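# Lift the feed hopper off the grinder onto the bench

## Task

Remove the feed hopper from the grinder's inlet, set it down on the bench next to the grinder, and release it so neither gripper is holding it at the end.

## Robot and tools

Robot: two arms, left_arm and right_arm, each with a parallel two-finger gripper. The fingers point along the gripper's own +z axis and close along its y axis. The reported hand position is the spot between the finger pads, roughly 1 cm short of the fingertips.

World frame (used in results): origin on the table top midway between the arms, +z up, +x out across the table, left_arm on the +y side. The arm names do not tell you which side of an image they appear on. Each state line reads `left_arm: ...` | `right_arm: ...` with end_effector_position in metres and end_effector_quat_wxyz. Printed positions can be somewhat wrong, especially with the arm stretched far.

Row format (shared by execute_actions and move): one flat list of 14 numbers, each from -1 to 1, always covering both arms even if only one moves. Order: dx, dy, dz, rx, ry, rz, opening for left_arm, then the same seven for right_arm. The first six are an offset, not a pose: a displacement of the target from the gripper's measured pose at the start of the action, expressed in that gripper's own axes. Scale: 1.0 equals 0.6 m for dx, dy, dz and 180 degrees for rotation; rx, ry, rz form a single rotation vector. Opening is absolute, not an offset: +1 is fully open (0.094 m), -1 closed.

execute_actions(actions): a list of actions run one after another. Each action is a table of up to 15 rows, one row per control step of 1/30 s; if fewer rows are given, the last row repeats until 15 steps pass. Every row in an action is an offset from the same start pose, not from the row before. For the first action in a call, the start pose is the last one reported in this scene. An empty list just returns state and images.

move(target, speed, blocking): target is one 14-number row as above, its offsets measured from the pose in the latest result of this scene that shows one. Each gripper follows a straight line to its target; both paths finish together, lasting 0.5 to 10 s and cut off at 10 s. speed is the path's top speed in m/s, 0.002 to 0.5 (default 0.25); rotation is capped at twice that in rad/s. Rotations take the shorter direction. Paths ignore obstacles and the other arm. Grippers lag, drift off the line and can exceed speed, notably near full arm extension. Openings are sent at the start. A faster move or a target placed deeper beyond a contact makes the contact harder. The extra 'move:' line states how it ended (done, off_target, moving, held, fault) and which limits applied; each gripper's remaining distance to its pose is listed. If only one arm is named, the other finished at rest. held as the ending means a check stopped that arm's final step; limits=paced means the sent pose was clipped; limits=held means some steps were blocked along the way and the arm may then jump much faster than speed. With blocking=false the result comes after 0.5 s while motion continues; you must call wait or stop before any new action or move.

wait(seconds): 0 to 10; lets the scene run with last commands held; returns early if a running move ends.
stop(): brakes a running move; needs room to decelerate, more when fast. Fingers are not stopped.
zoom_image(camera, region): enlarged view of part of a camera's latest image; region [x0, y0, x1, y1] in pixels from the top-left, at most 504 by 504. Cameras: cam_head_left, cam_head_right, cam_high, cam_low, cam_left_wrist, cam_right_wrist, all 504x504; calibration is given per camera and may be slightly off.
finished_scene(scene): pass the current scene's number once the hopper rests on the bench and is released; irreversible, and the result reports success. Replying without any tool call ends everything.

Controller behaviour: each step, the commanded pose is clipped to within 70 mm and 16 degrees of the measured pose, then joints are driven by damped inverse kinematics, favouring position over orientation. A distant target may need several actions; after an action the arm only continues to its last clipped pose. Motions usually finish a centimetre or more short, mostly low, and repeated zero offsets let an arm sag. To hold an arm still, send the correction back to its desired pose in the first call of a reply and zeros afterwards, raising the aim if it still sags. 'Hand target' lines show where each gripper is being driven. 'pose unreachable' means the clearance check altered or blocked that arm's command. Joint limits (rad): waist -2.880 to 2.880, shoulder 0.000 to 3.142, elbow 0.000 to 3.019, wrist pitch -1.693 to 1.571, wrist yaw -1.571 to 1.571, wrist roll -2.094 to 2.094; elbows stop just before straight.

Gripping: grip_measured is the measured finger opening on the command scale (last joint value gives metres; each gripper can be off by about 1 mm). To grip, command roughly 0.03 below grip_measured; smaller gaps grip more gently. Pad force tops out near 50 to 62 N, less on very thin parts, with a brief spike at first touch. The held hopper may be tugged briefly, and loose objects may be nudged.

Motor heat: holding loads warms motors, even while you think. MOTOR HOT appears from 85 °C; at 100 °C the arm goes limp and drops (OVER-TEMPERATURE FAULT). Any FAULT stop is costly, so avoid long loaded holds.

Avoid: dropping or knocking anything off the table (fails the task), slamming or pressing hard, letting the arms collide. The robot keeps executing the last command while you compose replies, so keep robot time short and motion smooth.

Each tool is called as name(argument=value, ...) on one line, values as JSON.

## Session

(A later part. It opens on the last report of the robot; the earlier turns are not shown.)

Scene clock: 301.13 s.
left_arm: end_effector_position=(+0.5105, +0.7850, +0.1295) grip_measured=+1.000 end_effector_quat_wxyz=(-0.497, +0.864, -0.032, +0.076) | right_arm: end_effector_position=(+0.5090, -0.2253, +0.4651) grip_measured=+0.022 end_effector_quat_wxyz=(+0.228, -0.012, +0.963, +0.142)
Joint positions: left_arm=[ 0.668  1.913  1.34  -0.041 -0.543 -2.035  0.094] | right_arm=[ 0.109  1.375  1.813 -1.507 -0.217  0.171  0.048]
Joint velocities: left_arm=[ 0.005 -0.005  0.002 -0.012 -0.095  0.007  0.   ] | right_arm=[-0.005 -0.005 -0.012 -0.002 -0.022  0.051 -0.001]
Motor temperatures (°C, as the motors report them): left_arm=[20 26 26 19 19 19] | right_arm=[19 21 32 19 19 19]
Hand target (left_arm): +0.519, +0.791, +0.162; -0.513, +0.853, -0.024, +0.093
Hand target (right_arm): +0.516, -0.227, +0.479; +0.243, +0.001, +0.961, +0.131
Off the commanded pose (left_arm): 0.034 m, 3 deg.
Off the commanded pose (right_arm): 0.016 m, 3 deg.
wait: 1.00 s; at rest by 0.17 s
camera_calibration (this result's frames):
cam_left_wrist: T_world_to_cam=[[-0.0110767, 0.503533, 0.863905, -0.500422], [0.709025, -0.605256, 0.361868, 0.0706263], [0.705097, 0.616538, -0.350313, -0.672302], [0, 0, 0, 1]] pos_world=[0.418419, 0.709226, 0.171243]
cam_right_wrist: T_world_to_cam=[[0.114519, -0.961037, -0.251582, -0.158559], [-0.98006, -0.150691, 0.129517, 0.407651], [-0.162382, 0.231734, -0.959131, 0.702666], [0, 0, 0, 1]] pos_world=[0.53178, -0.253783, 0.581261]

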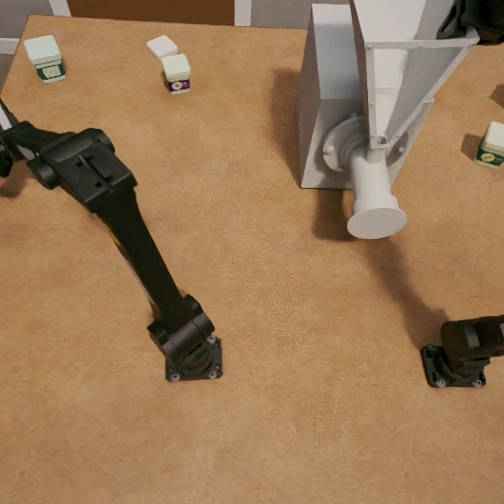

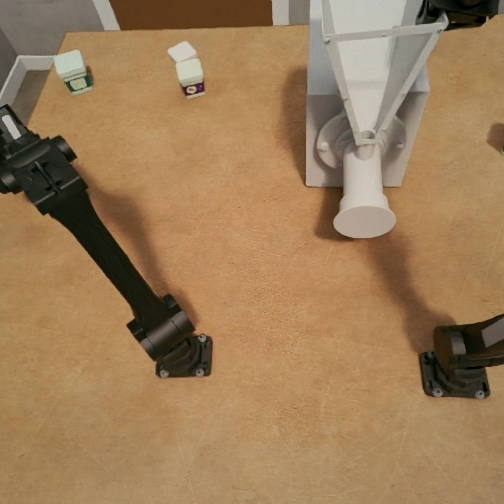

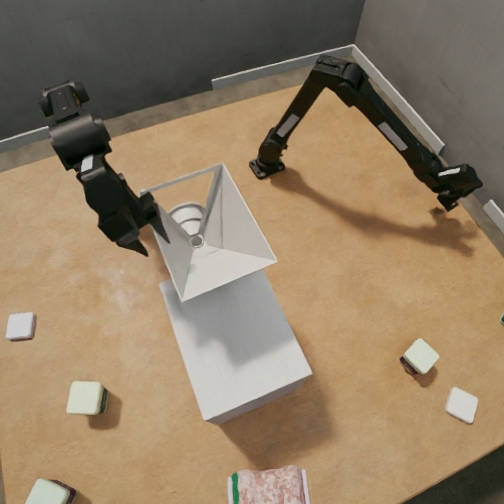

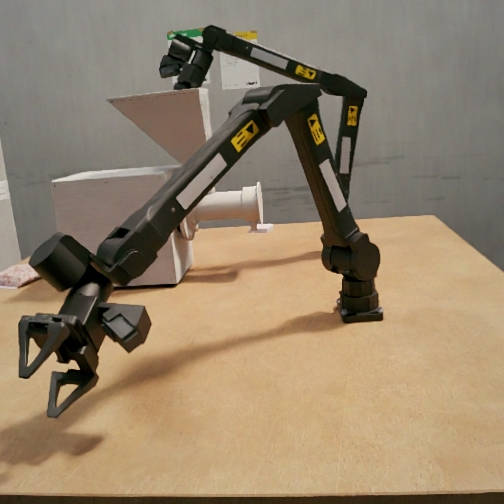

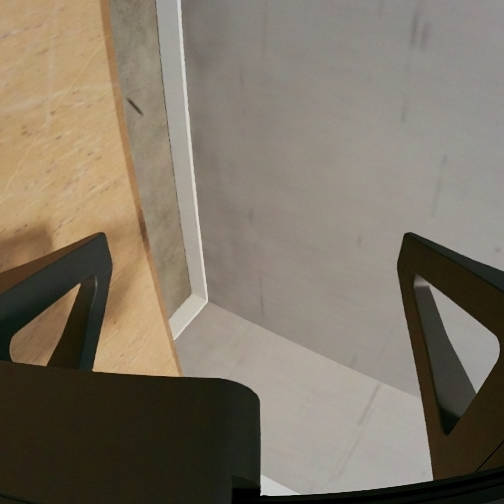

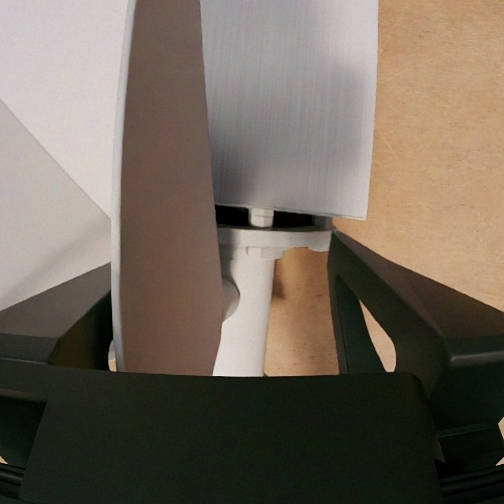

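zoom_image(camera="cam_high", region=[80, 150, 230, 290])

zoom_image(camera="cam_head_left", region=[350, 0, 504, 120])

zoom_image(camera="cam_right_wrist", region=[0, 150, 504, 504])

Region (80, 150, 230, 290) of cam_high's 504x504 image, scaled by 3.360, with more detail than that image has; it fills the top 470 rows of this view, and the rest is white.

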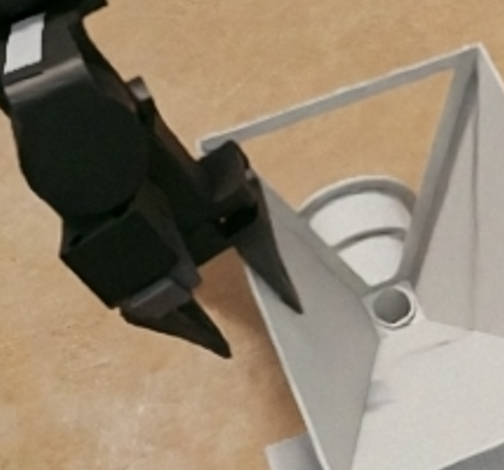

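Region (350, 0, 504, 120) of cam_head_left's 504x504 image, scaled by 3.273, with more detail than that image has; it fills the top 393 rows of this view, and the rest is white.

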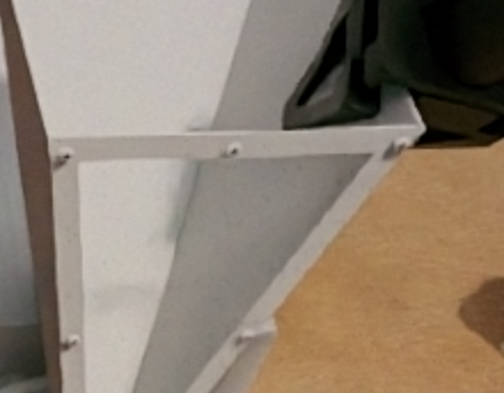

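Region (0, 150, 504, 504) of cam_right_wrist's 504x504 image, scaled by 1.000; it fills the top 354 rows of this view, and the rest is white.

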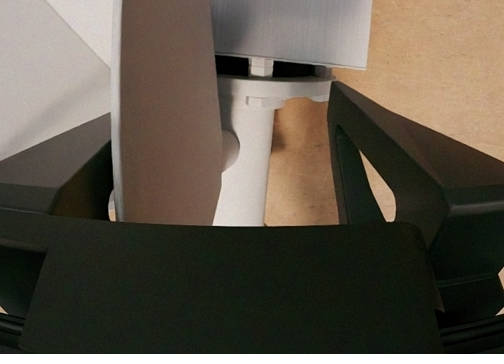

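move(target=[0.0188, -0.0517, -0.0137, 0.013, 0.0065, -0.0085, 1, -0.0208, 0.0225, -0.0155, 0, 0, 0, -1], speed=0.02)

Scene clock: 404.90 s.
left_arm: end_effector_position=(+0.5097, +0.7843, +0.1278) grip_measured=+1.000 end_effector_quat_wxyz=(-0.496, +0.864, -0.033, +0.075) | right_arm: end_effector_position=(+0.5080, -0.2235, +0.4641) grip_measured=+0.006 end_effector_quat_wxyz=(+0.216, -0.012, +0.965, +0.150)
Joint positions: left_arm=[ 0.668  1.913  1.336 -0.041 -0.543 -2.035  0.094] | right_arm=[ 0.106  1.388  1.828 -1.531 -0.238  0.169  0.047]
Joint velocities: left_arm=[-0.005 -0.005 -0.022  0.002 -0.095 -0.022  0.   ] | right_arm=[-0.005 -0.024 -0.002  0.002  0.037 -0.066  0.001]
Motor temperatures (°C, as the motors report them): left_arm=[20 27 27 19 19 19] | right_arm=[19 22 33 19 22 19]
Hand target (left_arm): +0.519, +0.791, +0.161; -0.513, +0.853, -0.024, +0.092
Hand target (right_arm): +0.514, -0.216, +0.482; +0.229, -0.012, +0.963, +0.143
Off the commanded pose (left_arm): 0.036 m, 3 deg.
Off the commanded pose (right_arm): 0.021 m, 2 deg.
move: off_target (left_arm, right_arm)
camera_calibration (this result's frames):
cam_left_wrist: T_world_to_cam=[[-0.00889898, 0.505543, 0.862755, -0.501092], [0.709937, -0.604414, 0.361487, 0.0702988], [0.704209, 0.615719, -0.353525, -0.670319], [0, 0, 0, 1]] pos_world=[0.417678, 0.708541, 0.169932]
cam_right_wrist: T_world_to_cam=[[0.115966, -0.956357, -0.268202, -0.148983], [-0.975391, -0.160629, 0.151031, 0.392512], [-0.187521, 0.244087, -0.95145, 0.713114], [0, 0, 0, 1]] pos_world=[0.533854, -0.253495, 0.579253]

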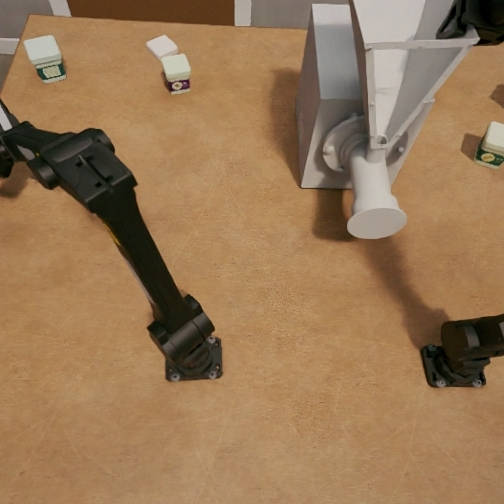

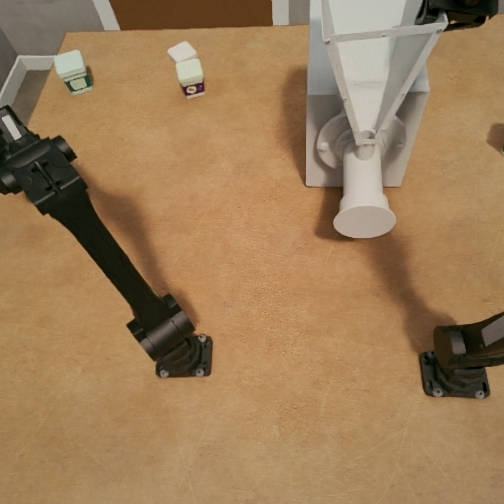

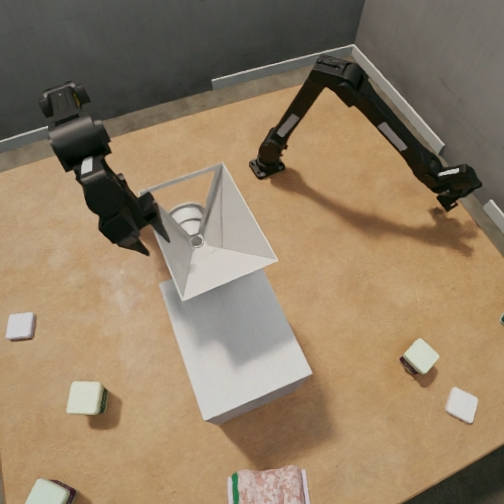

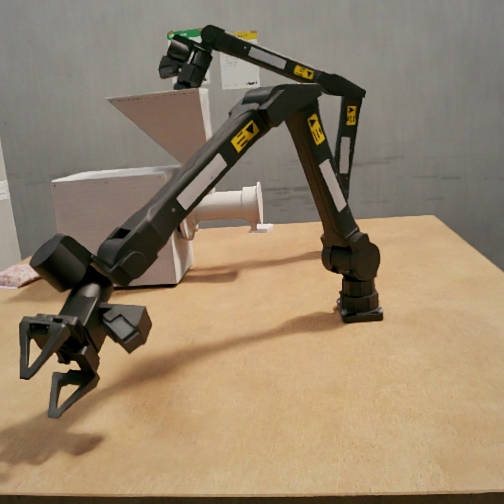

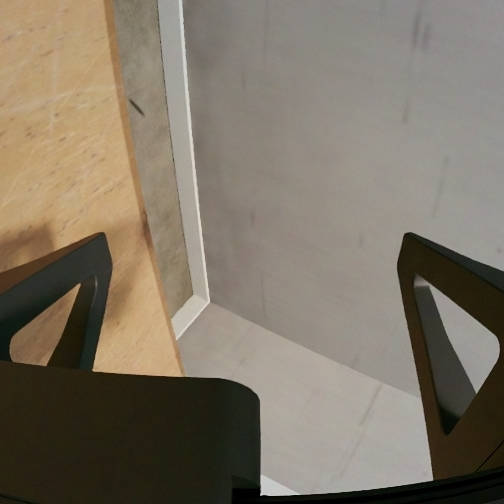

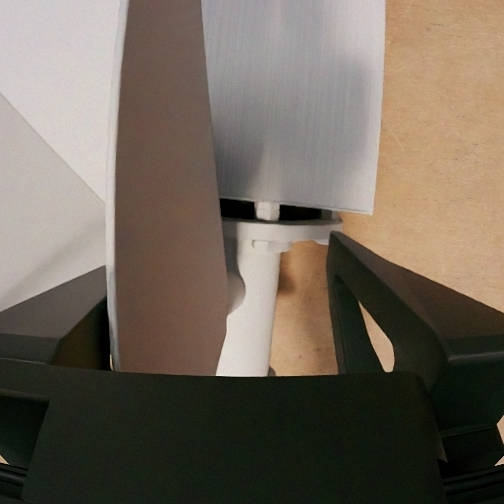

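move(target=[0.0188, -0.0517, -0.0137, 0.013, 0.0065, -0.0085, 1, -0.022, 0.0377, -0.0484, 0.016, -0.0227, 0.0147, 0.6], speed=0.03)

Scene clock: 445.57 s.
left_arm: end_effector_position=(+0.5089, +0.7836, +0.1263) grip_measured=+1.000 end_effector_quat_wxyz=(-0.495, +0.865, -0.033, +0.074) | right_arm: end_effector_position=(+0.5060, -0.2213, +0.4740) grip_measured=+0.598 end_effector_quat_wxyz=(+0.224, +0.025, +0.967, +0.120)
Joint positions: left_arm=[ 0.668  1.913  1.333 -0.041 -0.543 -2.035  0.094] | right_arm=[ 0.146  1.388  1.86  -1.547 -0.14   0.264  0.075]
Joint velocities: left_arm=[ 0.005  0.005  0.012  0.002  0.051 -0.066  0.   ] | right_arm=[-0.005  0.005 -0.002 -0.002  0.022  0.007 -0.   ]
Motor temperatures (°C, as the motors report them): left_arm=[20 28 28 19 19 19] | right_arm=[19 22 36 19 22 19]
Hand target (left_arm): +0.518, +0.790, +0.160; -0.512, +0.854, -0.025, +0.092
Hand target (right_arm): +0.505, -0.211, +0.500; +0.247, +0.020, +0.960, +0.131
Off the commanded pose (left_arm): 0.036 m, 3 deg.
Off the commanded pose (right_arm): 0.029 m, 3 deg.
move: off_target (left_arm, right_arm)
camera_calibration (this result's frames):
cam_left_wrist: T_world_to_cam=[[-0.00696568, 0.507328, 0.861725, -0.501682], [0.710747, -0.603666, 0.361145, 0.0700098], [0.703413, 0.614984, -0.356377, -0.668555], [0, 0, 0, 1]] pos_world=[0.417016, 0.70793, 0.16877]
cam_right_wrist: T_world_to_cam=[[0.0318973, -0.973434, -0.226737, -0.124848], [-0.986209, -0.0675124, 0.151107, 0.415417], [-0.1624, 0.21879, -0.962163, 0.708356], [0, 0, 0, 1]] pos_world=[0.528707, -0.248467, 0.590474]

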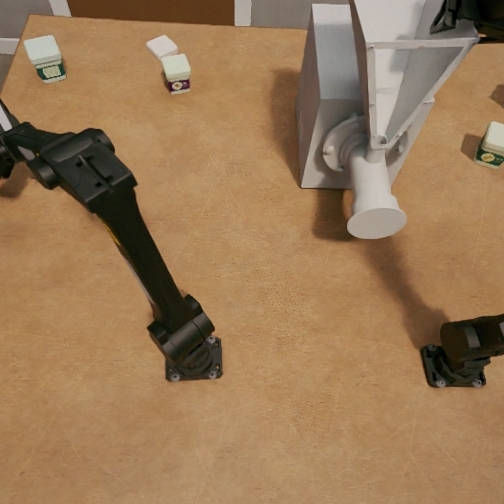

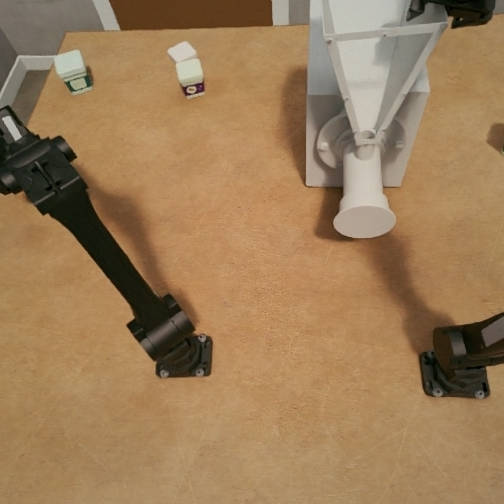

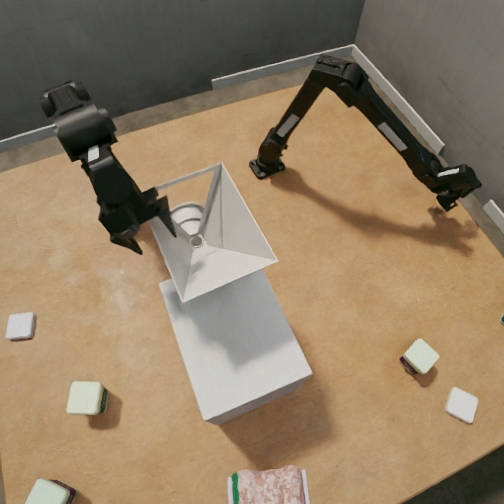

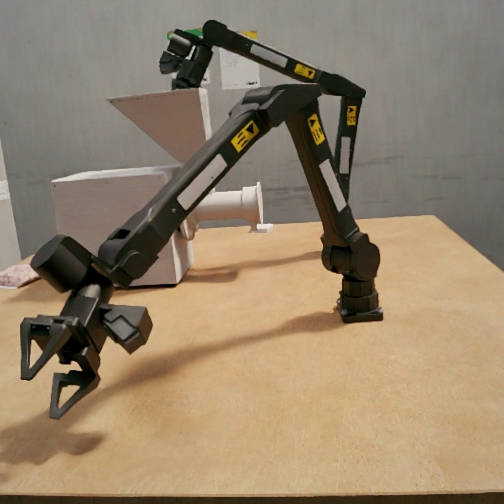

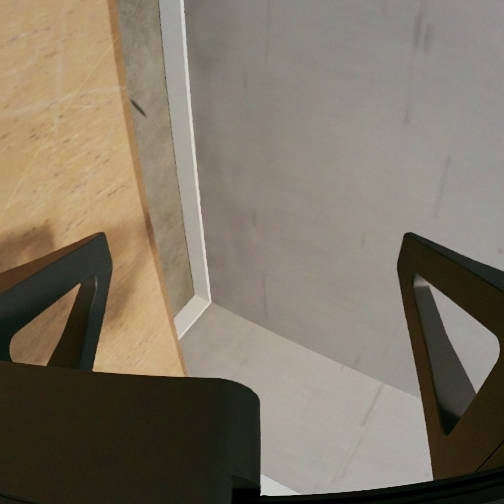

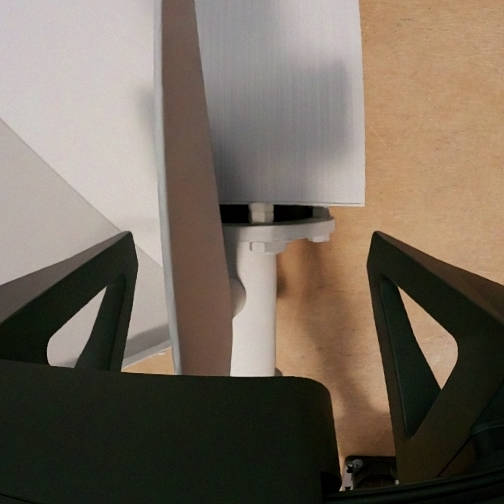

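move(target=[0.0188, -0.0517, -0.0137, 0.013, 0.0065, -0.0085, 1, -0.0198, 0.0344, -0.0515, -0.0084, -0.0146, -0.0032, 0.6], speed=0.03)

Scene clock: 460.17 s.
left_arm: end_effector_position=(+0.5083, +0.7830, +0.1249) grip_measured=+1.000 end_effector_quat_wxyz=(-0.494, +0.865, -0.034, +0.073) | right_arm: end_effector_position=(+0.4999, -0.2138, +0.4941) grip_measured=+0.598 end_effector_quat_wxyz=(+0.234, +0.021, +0.964, +0.124)
Joint positions: left_arm=[ 0.668  1.913  1.33  -0.041 -0.543 -2.035  0.094] | right_arm=[ 0.164  1.388  1.911 -1.574 -0.137  0.276  0.075]
Joint velocities: left_arm=[-0.005 -0.005 -0.022 -0.017  0.007 -0.022  0.   ] | right_arm=[-0.005 -0.015  0.012 -0.012  0.022 -0.037  0.   ]
Motor temperatures (°C, as the motors report them): left_arm=[20 28 28 19 19 19] | right_arm=[19 22 36 19 21 19]
Hand target (left_arm): +0.518, +0.790, +0.158; -0.511, +0.854, -0.025, +0.091
Hand target (right_arm): +0.502, -0.209, +0.510; +0.247, +0.020, +0.960, +0.130
Off the commanded pose (left_arm): 0.036 m, 3 deg.
Off the commanded pose (right_arm): 0.018 m, 2 deg.
move: off_target (left_arm, right_arm)
camera_calibration (this result's frames):
cam_left_wrist: T_world_to_cam=[[-0.00527595, 0.508889, 0.860816, -0.502194], [0.711455, -0.603012, 0.360843, 0.0697586], [0.702711, 0.614336, -0.35887, -0.667009], [0, 0, 0, 1]] pos_world=[0.416435, 0.707394, 0.167755]
cam_right_wrist: T_world_to_cam=[[0.0443728, -0.971375, -0.233371, -0.115332], [-0.98871, -0.0761658, 0.129038, 0.417196], [-0.143119, 0.22501, -0.963788, 0.7176], [0, 0, 0, 1]] pos_world=[0.520306, -0.241722, 0.610865]

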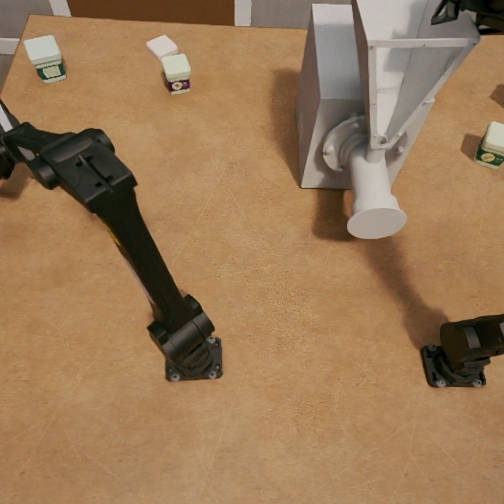

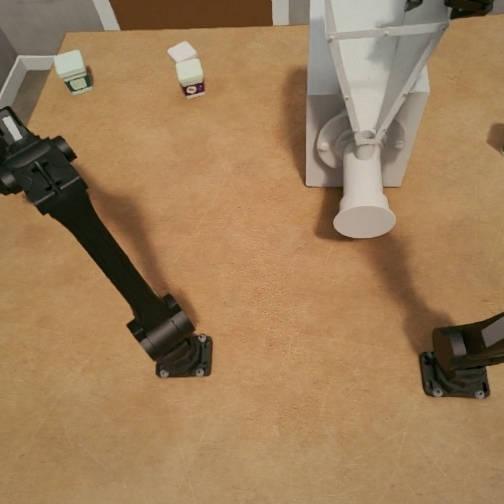

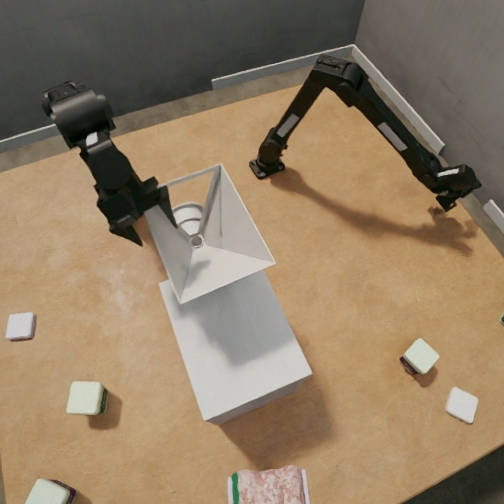

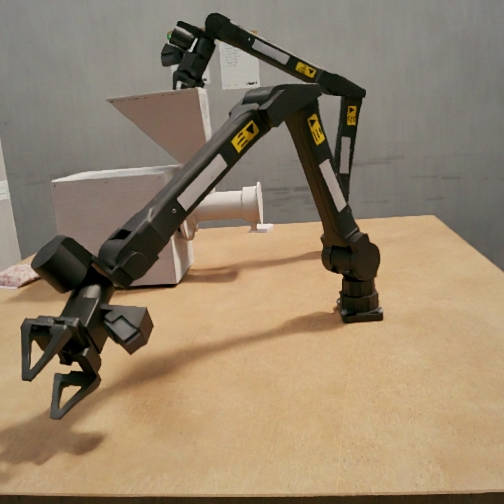

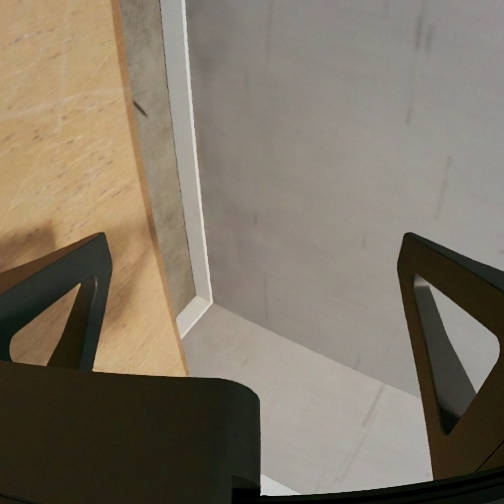

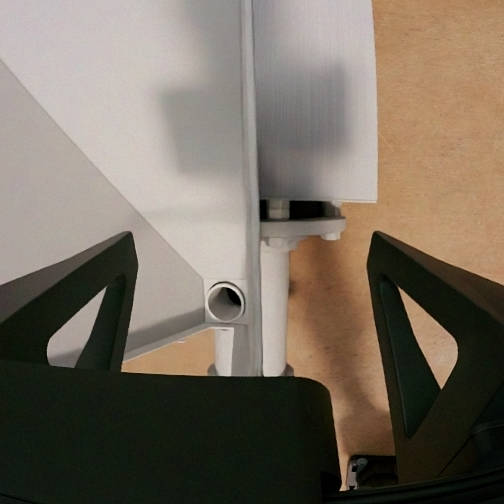

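move(target=[0.0188, -0.0517, -0.0137, 0.013, 0.0065, -0.0085, 1, -0.0076, 0.0153, -0.0033, 0, -0.0085, 0, -0.2], speed=0.02)

Scene clock: 475.63 s.
left_arm: end_effector_position=(+0.5075, +0.7822, +0.1234) grip_measured=+1.000 end_effector_quat_wxyz=(-0.494, +0.866, -0.034, +0.072) | right_arm: end_effector_position=(+0.5009, -0.2112, +0.4947) grip_measured=-0.198 end_effector_quat_wxyz=(+0.238, +0.024, +0.964, +0.120)
Joint positions: left_arm=[ 0.668  1.913  1.327 -0.041 -0.543 -2.035  0.094] | right_arm=[ 0.175  1.388  1.911 -1.567 -0.121  0.29   0.038]
Joint velocities: left_arm=[-0.005  0.005  0.002  0.007  0.051 -0.037  0.   ] | right_arm=[-0.005  0.005 -0.012 -0.007 -0.051  0.007 -0.   ]
Motor temperatures (°C, as the motors report them): left_arm=[20 28 28 19 19 19] | right_arm=[19 22 35 19 21 19]
Hand target (left_arm): +0.517, +0.789, +0.157; -0.511, +0.855, -0.026, +0.090
Hand target (right_arm): +0.503, -0.206, +0.500; +0.247, +0.023, +0.961, +0.124
Off the commanded pose (left_arm): 0.036 m, 3 deg.
Off the commanded pose (right_arm): 0.008 m, 1 deg.
move: off_target (left_arm)
camera_calibration (this result's frames):
cam_left_wrist: T_world_to_cam=[[-0.00334702, 0.51067, 0.85977, -0.502775], [0.712264, -0.602265, 0.360495, 0.0694734], [0.701904, 0.61359, -0.361716, -0.665241], [0, 0, 0, 1]] pos_world=[0.415769, 0.706778, 0.166598]
cam_right_wrist: T_world_to_cam=[[0.0367538, -0.973208, -0.226968, -0.11244], [-0.990242, -0.06602, 0.122731, 0.42432], [-0.134427, 0.220242, -0.966138, 0.713496], [0, 0, 0, 1]] pos_world=[0.520225, -0.238556, 0.611738]

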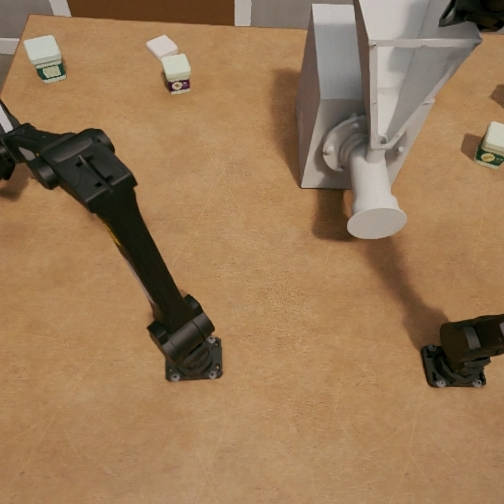

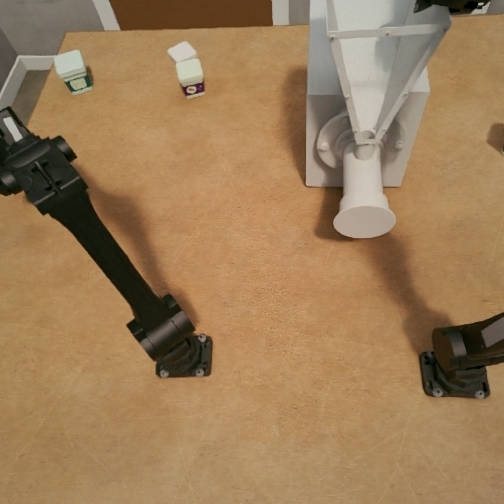

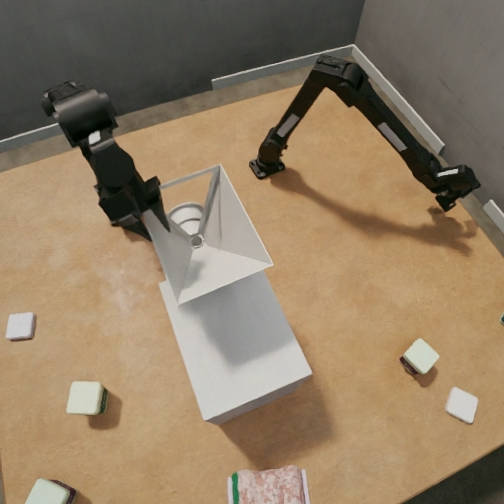

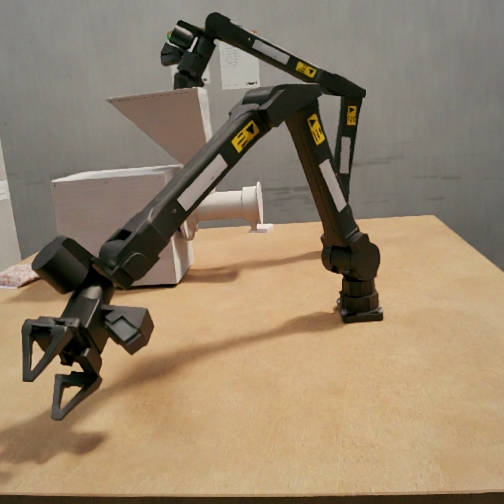

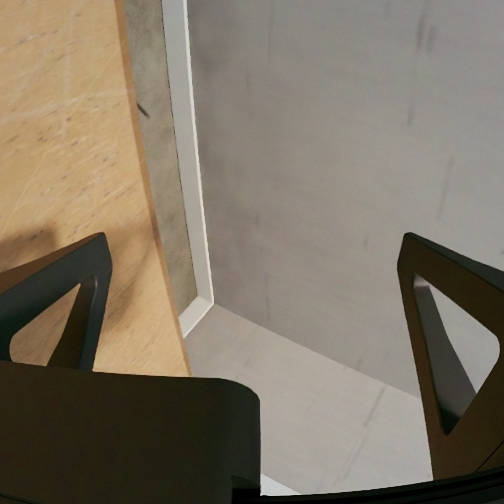

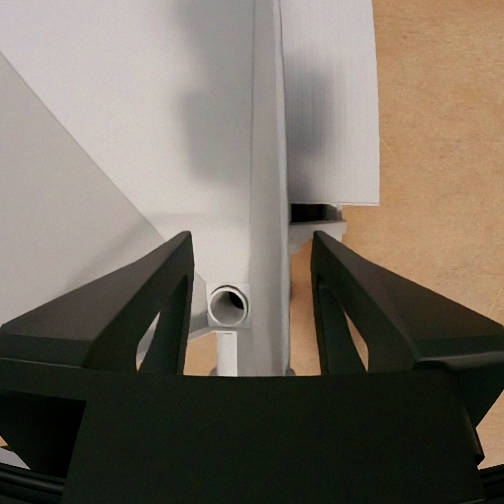

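move(target=[0.0188, -0.0517, -0.0137, 0.013, 0.0065, -0.0085, 1, 0, -0.0167, 0.0117, 0, -0.005, 0, -0.2], speed=0.02)

Scene clock: 501.03 s.
left_arm: end_effector_position=(+0.5067, +0.7815, +0.1219) grip_measured=+1.000 end_effector_quat_wxyz=(-0.493, +0.867, -0.035, +0.071) | right_arm: end_effector_position=(+0.5036, -0.2145, +0.4837) grip_measured=-0.198 end_effector_quat_wxyz=(+0.238, +0.025, +0.963, +0.120)
Joint positions: left_arm=[ 0.668  1.913  1.324 -0.041 -0.543 -2.035  0.094] | right_arm=[ 0.166  1.377  1.868 -1.535 -0.125  0.282  0.038]
Joint velocities: left_arm=[-0.005 -0.024  0.007 -0.022  0.022 -0.007  0.   ] | right_arm=[-0.005 -0.005  0.002 -0.012  0.022  0.037 -0.   ]
Motor temperatures (°C, as the motors report them): left_arm=[20 28 28 19 19 19] | right_arm=[19 22 33 19 20 19]
Hand target (left_arm): +0.516, +0.788, +0.155; -0.510, +0.855, -0.026, +0.089
Hand target (right_arm): +0.504, -0.219, +0.486; +0.245, +0.025, +0.962, +0.120
Off the commanded pose (left_arm): 0.036 m, 3 deg.
Off the commanded pose (right_arm): 0.006 m, 1 deg.
move: off_target (left_arm)
camera_calibration (this result's frames):
cam_left_wrist: T_world_to_cam=[[-0.00142044, 0.512449, 0.858717, -0.50335], [0.713072, -0.601519, 0.360143, 0.0691901], [0.701089, 0.612838, -0.364558, -0.66347], [0, 0, 0, 1]] pos_world=[0.415099, 0.70616, 0.165444]
cam_right_wrist: T_world_to_cam=[[0.035942, -0.973273, -0.226822, -0.117964], [-0.990324, -0.0651294, 0.122539, 0.428439], [-0.134036, 0.220223, -0.966197, 0.703776], [0, 0, 0, 1]] pos_world=[0.522865, -0.241895, 0.600729]

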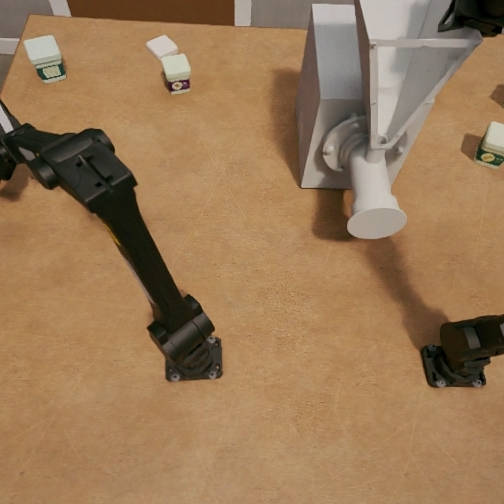

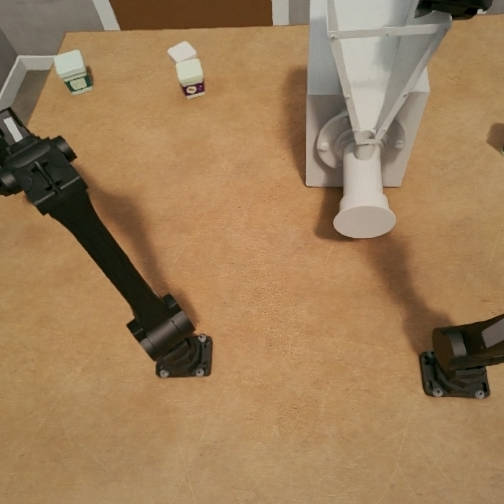

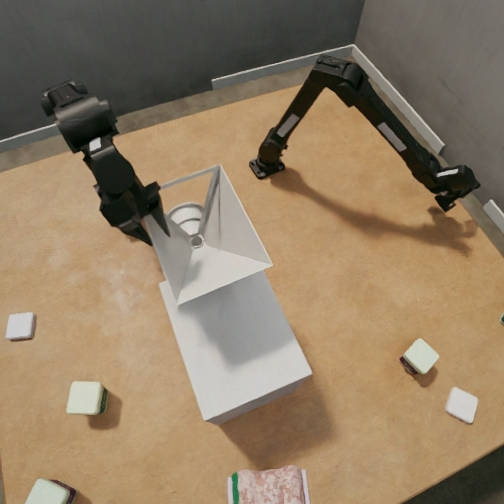

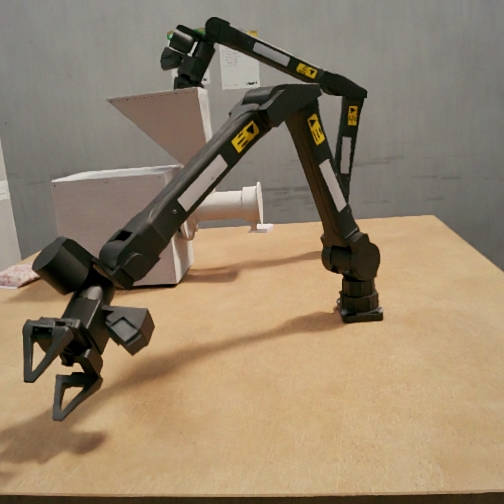

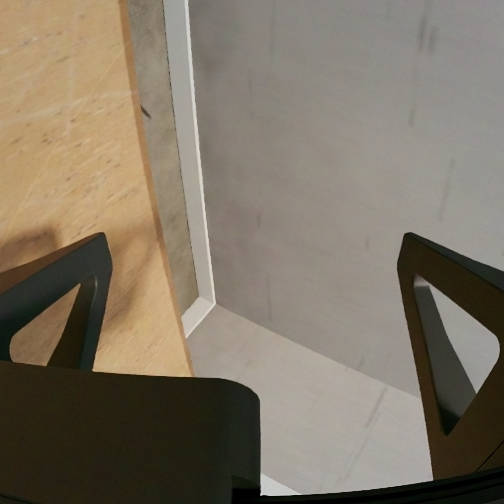

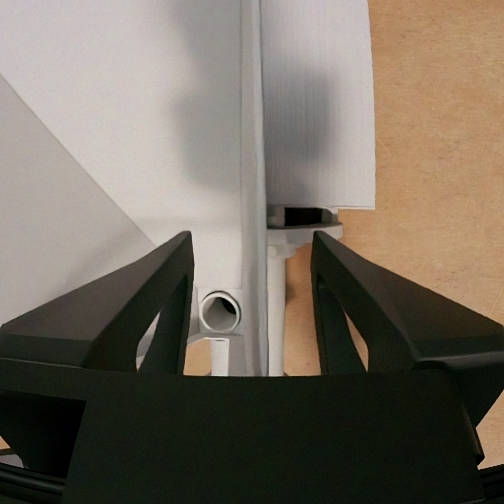

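execute_actions(actions=[[[0.0188,-0.0517,-0.0137,0.013,0.0065,-0.0085,1,-0.006,0.0032,-0.0114,0,-0.005,0,-0.3],[0.0188,-0.0517,-0.0137,0.013,0.0065,-0.0085,1,-0.006,0.0032,-0.0114,0,-0.005,0,-0.4],[0.0188,-0.0517,-0.0137,0.013,0.0065,-0.0085,1,-0.006,0.0032,-0.0114,0,-0.005,0,-0.5],[0.0188,-0.0517,-0.0137,0.013,0.0065,-0.0085,1,-0.006,0.0032,-0.0114,0,-0.005,0,-0.58],[0.0188,-0.0517,-0.0137,0.013,0.0065,-0.0085,1,-0.006,0.0032,-0.0114,0,-0.005,0,-0.65],[0.0188,-0.0517,-0.0137,0.013,0.0065,-0.0085,1,-0.006,0.0032,-0.0114,0,-0.005,0,-0.71],[0.0188,-0.0517,-0.0137,0.013,0.0065,-0.0085,1,-0.006,0.0032,-0.0114,0,-0.005,0,-0.76],[0.0188,-0.0517,-0.0137,0.013,0.0065,-0.0085,1,-0.006,0.0032,-0.0114,0,-0.005,0,-0.80],[0.0188,-0.0517,-0.0137,0.013,0.0065,-0.0085,1,-0.006,0.0032,-0.0114,0,-0.005,0,-0.84],[0.0188,-0.0517,-0.0137,0.013,0.0065,-0.0085,1,-0.006,0.0032,-0.0114,0,-0.005,0,-0.87],[0.0188,-0.0517,-0.0137,0.013,0.0065,-0.0085,1,-0.006,0.0032,-0.0114,0,-0.005,0,-0.90],[0.0188,-0.0517,-0.0137,0.013,0.0065,-0.0085,1,-0.006,0.0032,-0.0114,0,-0.005,0,-0.925],[0.0188,-0.0517,-0.0137,0.013,0.0065,-0.0085,1,-0.006,0.0032,-0.0114,0,-0.005,0,-0.95],[0.0188,-0.0517,-0.0137,0.013,0.0065,-0.0085,1,-0.006,0.0032,-0.0114,0,-0.005,0,-0.975],[0.0188,-0.0517,-0.0137,0.013,0.0065,-0.0085,1,-0.006,0.0032,-0.0114,0,-0.005,0,-1.0]]])

wait(seconds=1)

Scene clock: 519.57 s.
left_arm: end_effector_position=(+0.5067, +0.7815, +0.1219) grip_measured=+1.000 end_effector_quat_wxyz=(-0.493, +0.867, -0.035, +0.071) | right_arm: end_effector_position=(+0.5031, -0.2125, +0.4842) grip_measured=-0.968 end_effector_quat_wxyz=(+0.237, +0.026, +0.963, +0.127)
Joint positions: left_arm=[ 0.668  1.913  1.324 -0.041 -0.543 -2.035  0.094] | right_arm=[ 0.166  1.377  1.868 -1.534 -0.137  0.288  0.002]
Joint velocities: left_arm=[-0.005 -0.005 -0.002 -0.002 -0.007 -0.022  0.   ] | right_arm=[-0.015 -0.024  0.012  0.032 -0.242  0.095 -0.01 ]
Motor temperatures (°C, as the motors report them): left_arm=[20 28 28 19 19 19] | right_arm=[19 22 32 19 20 19]
Hand target (left_arm): +0.516, +0.788, +0.154; -0.509, +0.856, -0.027, +0.088
Hand target (right_arm): +0.503, -0.215, +0.492; +0.246, +0.026, +0.962, +0.120
Off the commanded pose (left_arm): 0.034 m, 3 deg.
Off the commanded pose (right_arm): 0.008 m, 1 deg.
camera_calibration (this result's frames):
cam_left_wrist: T_world_to_cam=[[-0.00142044, 0.512449, 0.858717, -0.50335], [0.713072, -0.601519, 0.360143, 0.0691901], [0.701089, 0.612838, -0.364558, -0.66347], [0, 0, 0, 1]] pos_world=[0.415099, 0.70616, 0.165444]
cam_right_wrist: T_world_to_cam=[[0.0367126, -0.970125, -0.23981, -0.109273], [-0.990013, -0.0679926, 0.123495, 0.426843], [-0.136111, 0.232882, -0.962933, 0.705954], [0, 0, 0, 1]] pos_world=[0.52268, -0.241391, 0.600869]

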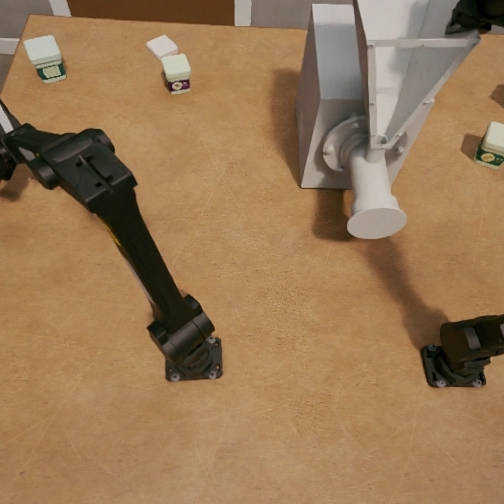

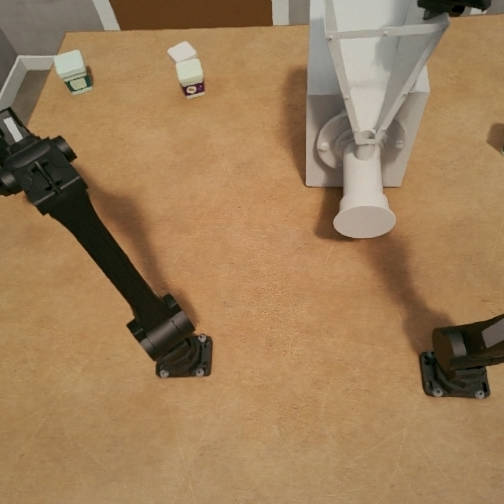

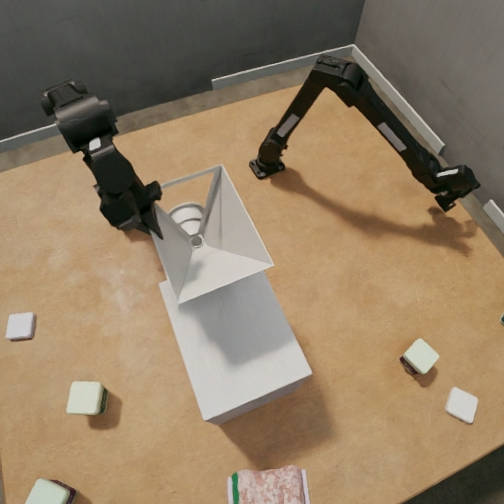

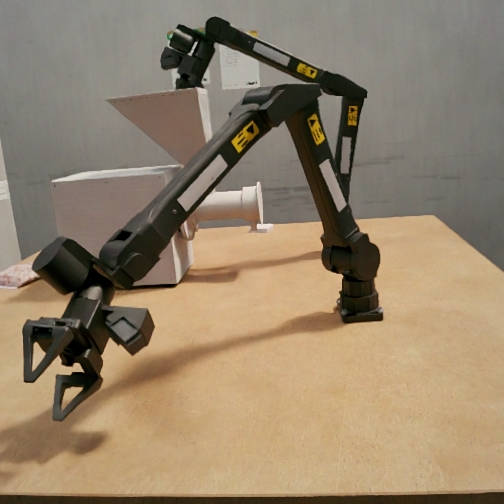

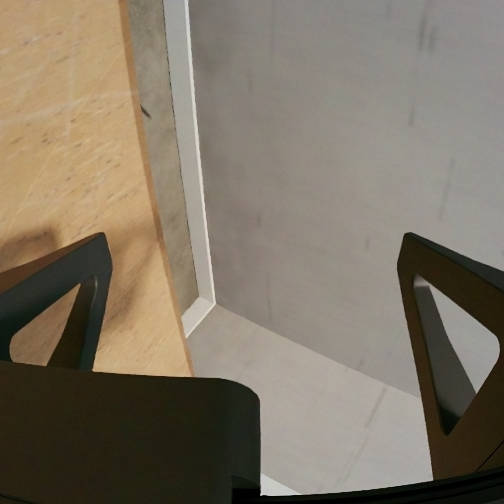

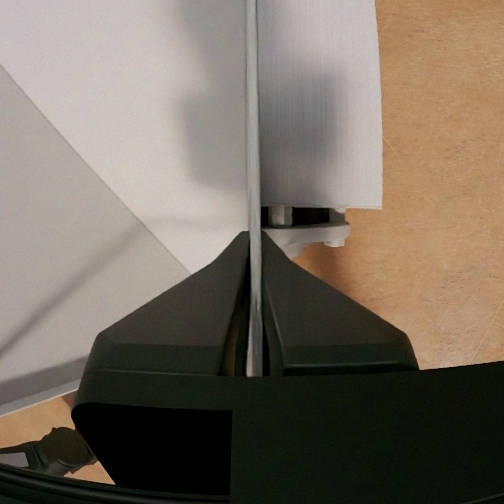

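Scene clock: 520.57 s.
left_arm: end_effector_position=(+0.5067, +0.7815, +0.1219) grip_measured=+1.000 end_effector_quat_wxyz=(-0.493, +0.867, -0.035, +0.071) | right_arm: end_effector_position=(+0.5033, -0.2120, +0.4844) grip_measured=-0.971 end_effector_quat_wxyz=(+0.237, +0.027, +0.963, +0.128)
Joint positions: left_arm=[ 0.668  1.913  1.324 -0.041 -0.543 -2.035  0.094] | right_arm=[ 0.166  1.377  1.868 -1.532 -0.14   0.29   0.001]
Joint velocities: left_arm=[-0.015 -0.024 -0.017 -0.017  0.022  0.066  0.   ] | right_arm=[ 0.005 -0.015 -0.002  0.007  0.007 -0.037 -0.   ]
Motor temperatures (°C, as the motors report them): left_arm=[20 28 28 19 19 19] | right_arm=[19 22 32 19 20 19]
Hand target (left_arm): +0.516, +0.788, +0.154; -0.509, +0.856, -0.027, +0.088
Hand target (right_arm): +0.503, -0.215, +0.492; +0.246, +0.026, +0.962, +0.120
Off the commanded pose (left_arm): 0.034 m, 3 deg.
Off the commanded pose (right_arm): 0.008 m, 1 deg.
wait: 1.00 s; at rest by 0.17 s
camera_calibration (this result's frames):
cam_left_wrist: T_world_to_cam=[[-0.00142044, 0.512449, 0.858717, -0.50335], [0.713072, -0.601519, 0.360143, 0.0691901], [0.701089, 0.612838, -0.364558, -0.66347], [0, 0, 0, 1]] pos_world=[0.415099, 0.70616, 0.165444]
cam_right_wrist: T_world_to_cam=[[0.0361535, -0.969291, -0.243243, -0.106638], [-0.990072, -0.0678249, 0.123118, 0.427215], [-0.135835, 0.236377, -0.96212, 0.706253], [0, 0, 0, 1]] pos_world=[0.522762, -0.241329, 0.600964]

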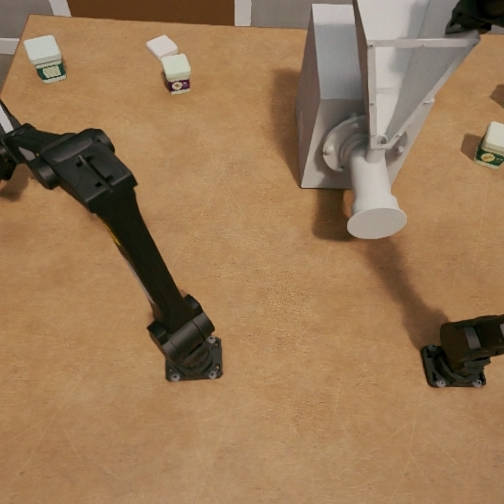

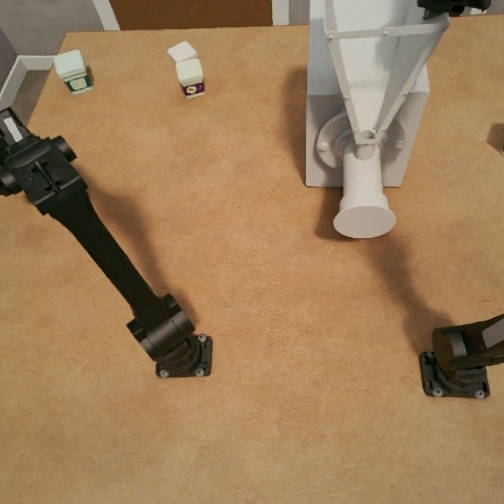

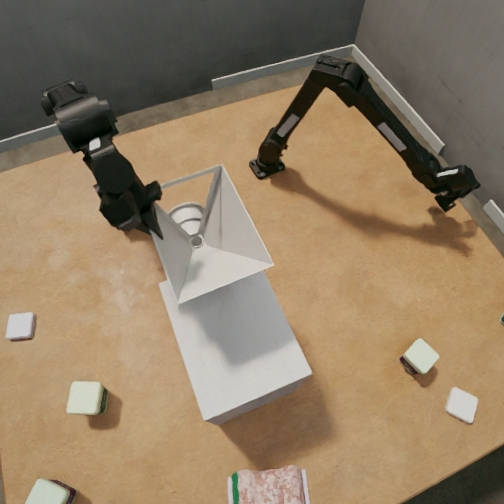

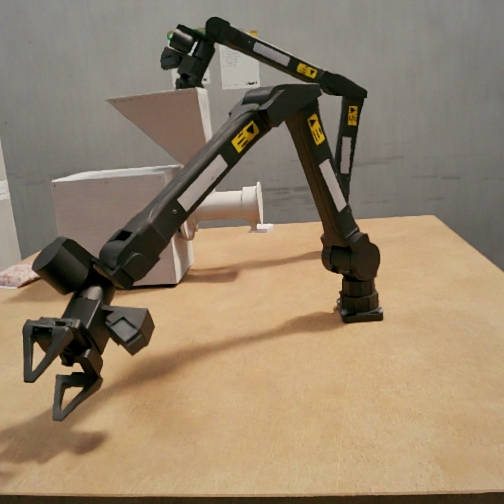

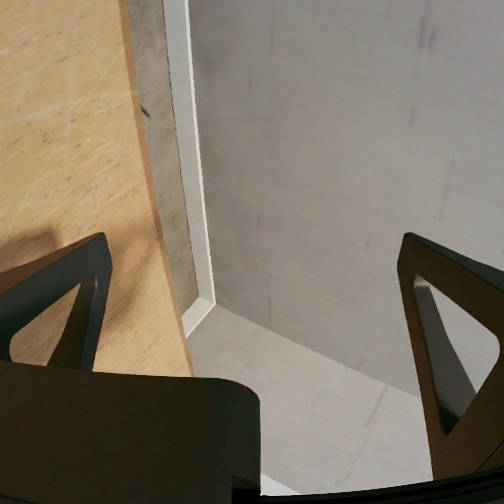

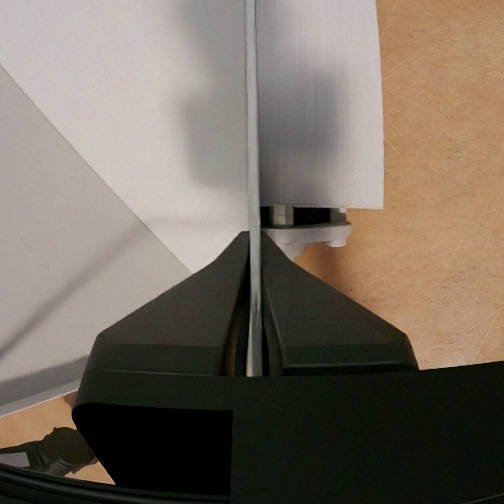

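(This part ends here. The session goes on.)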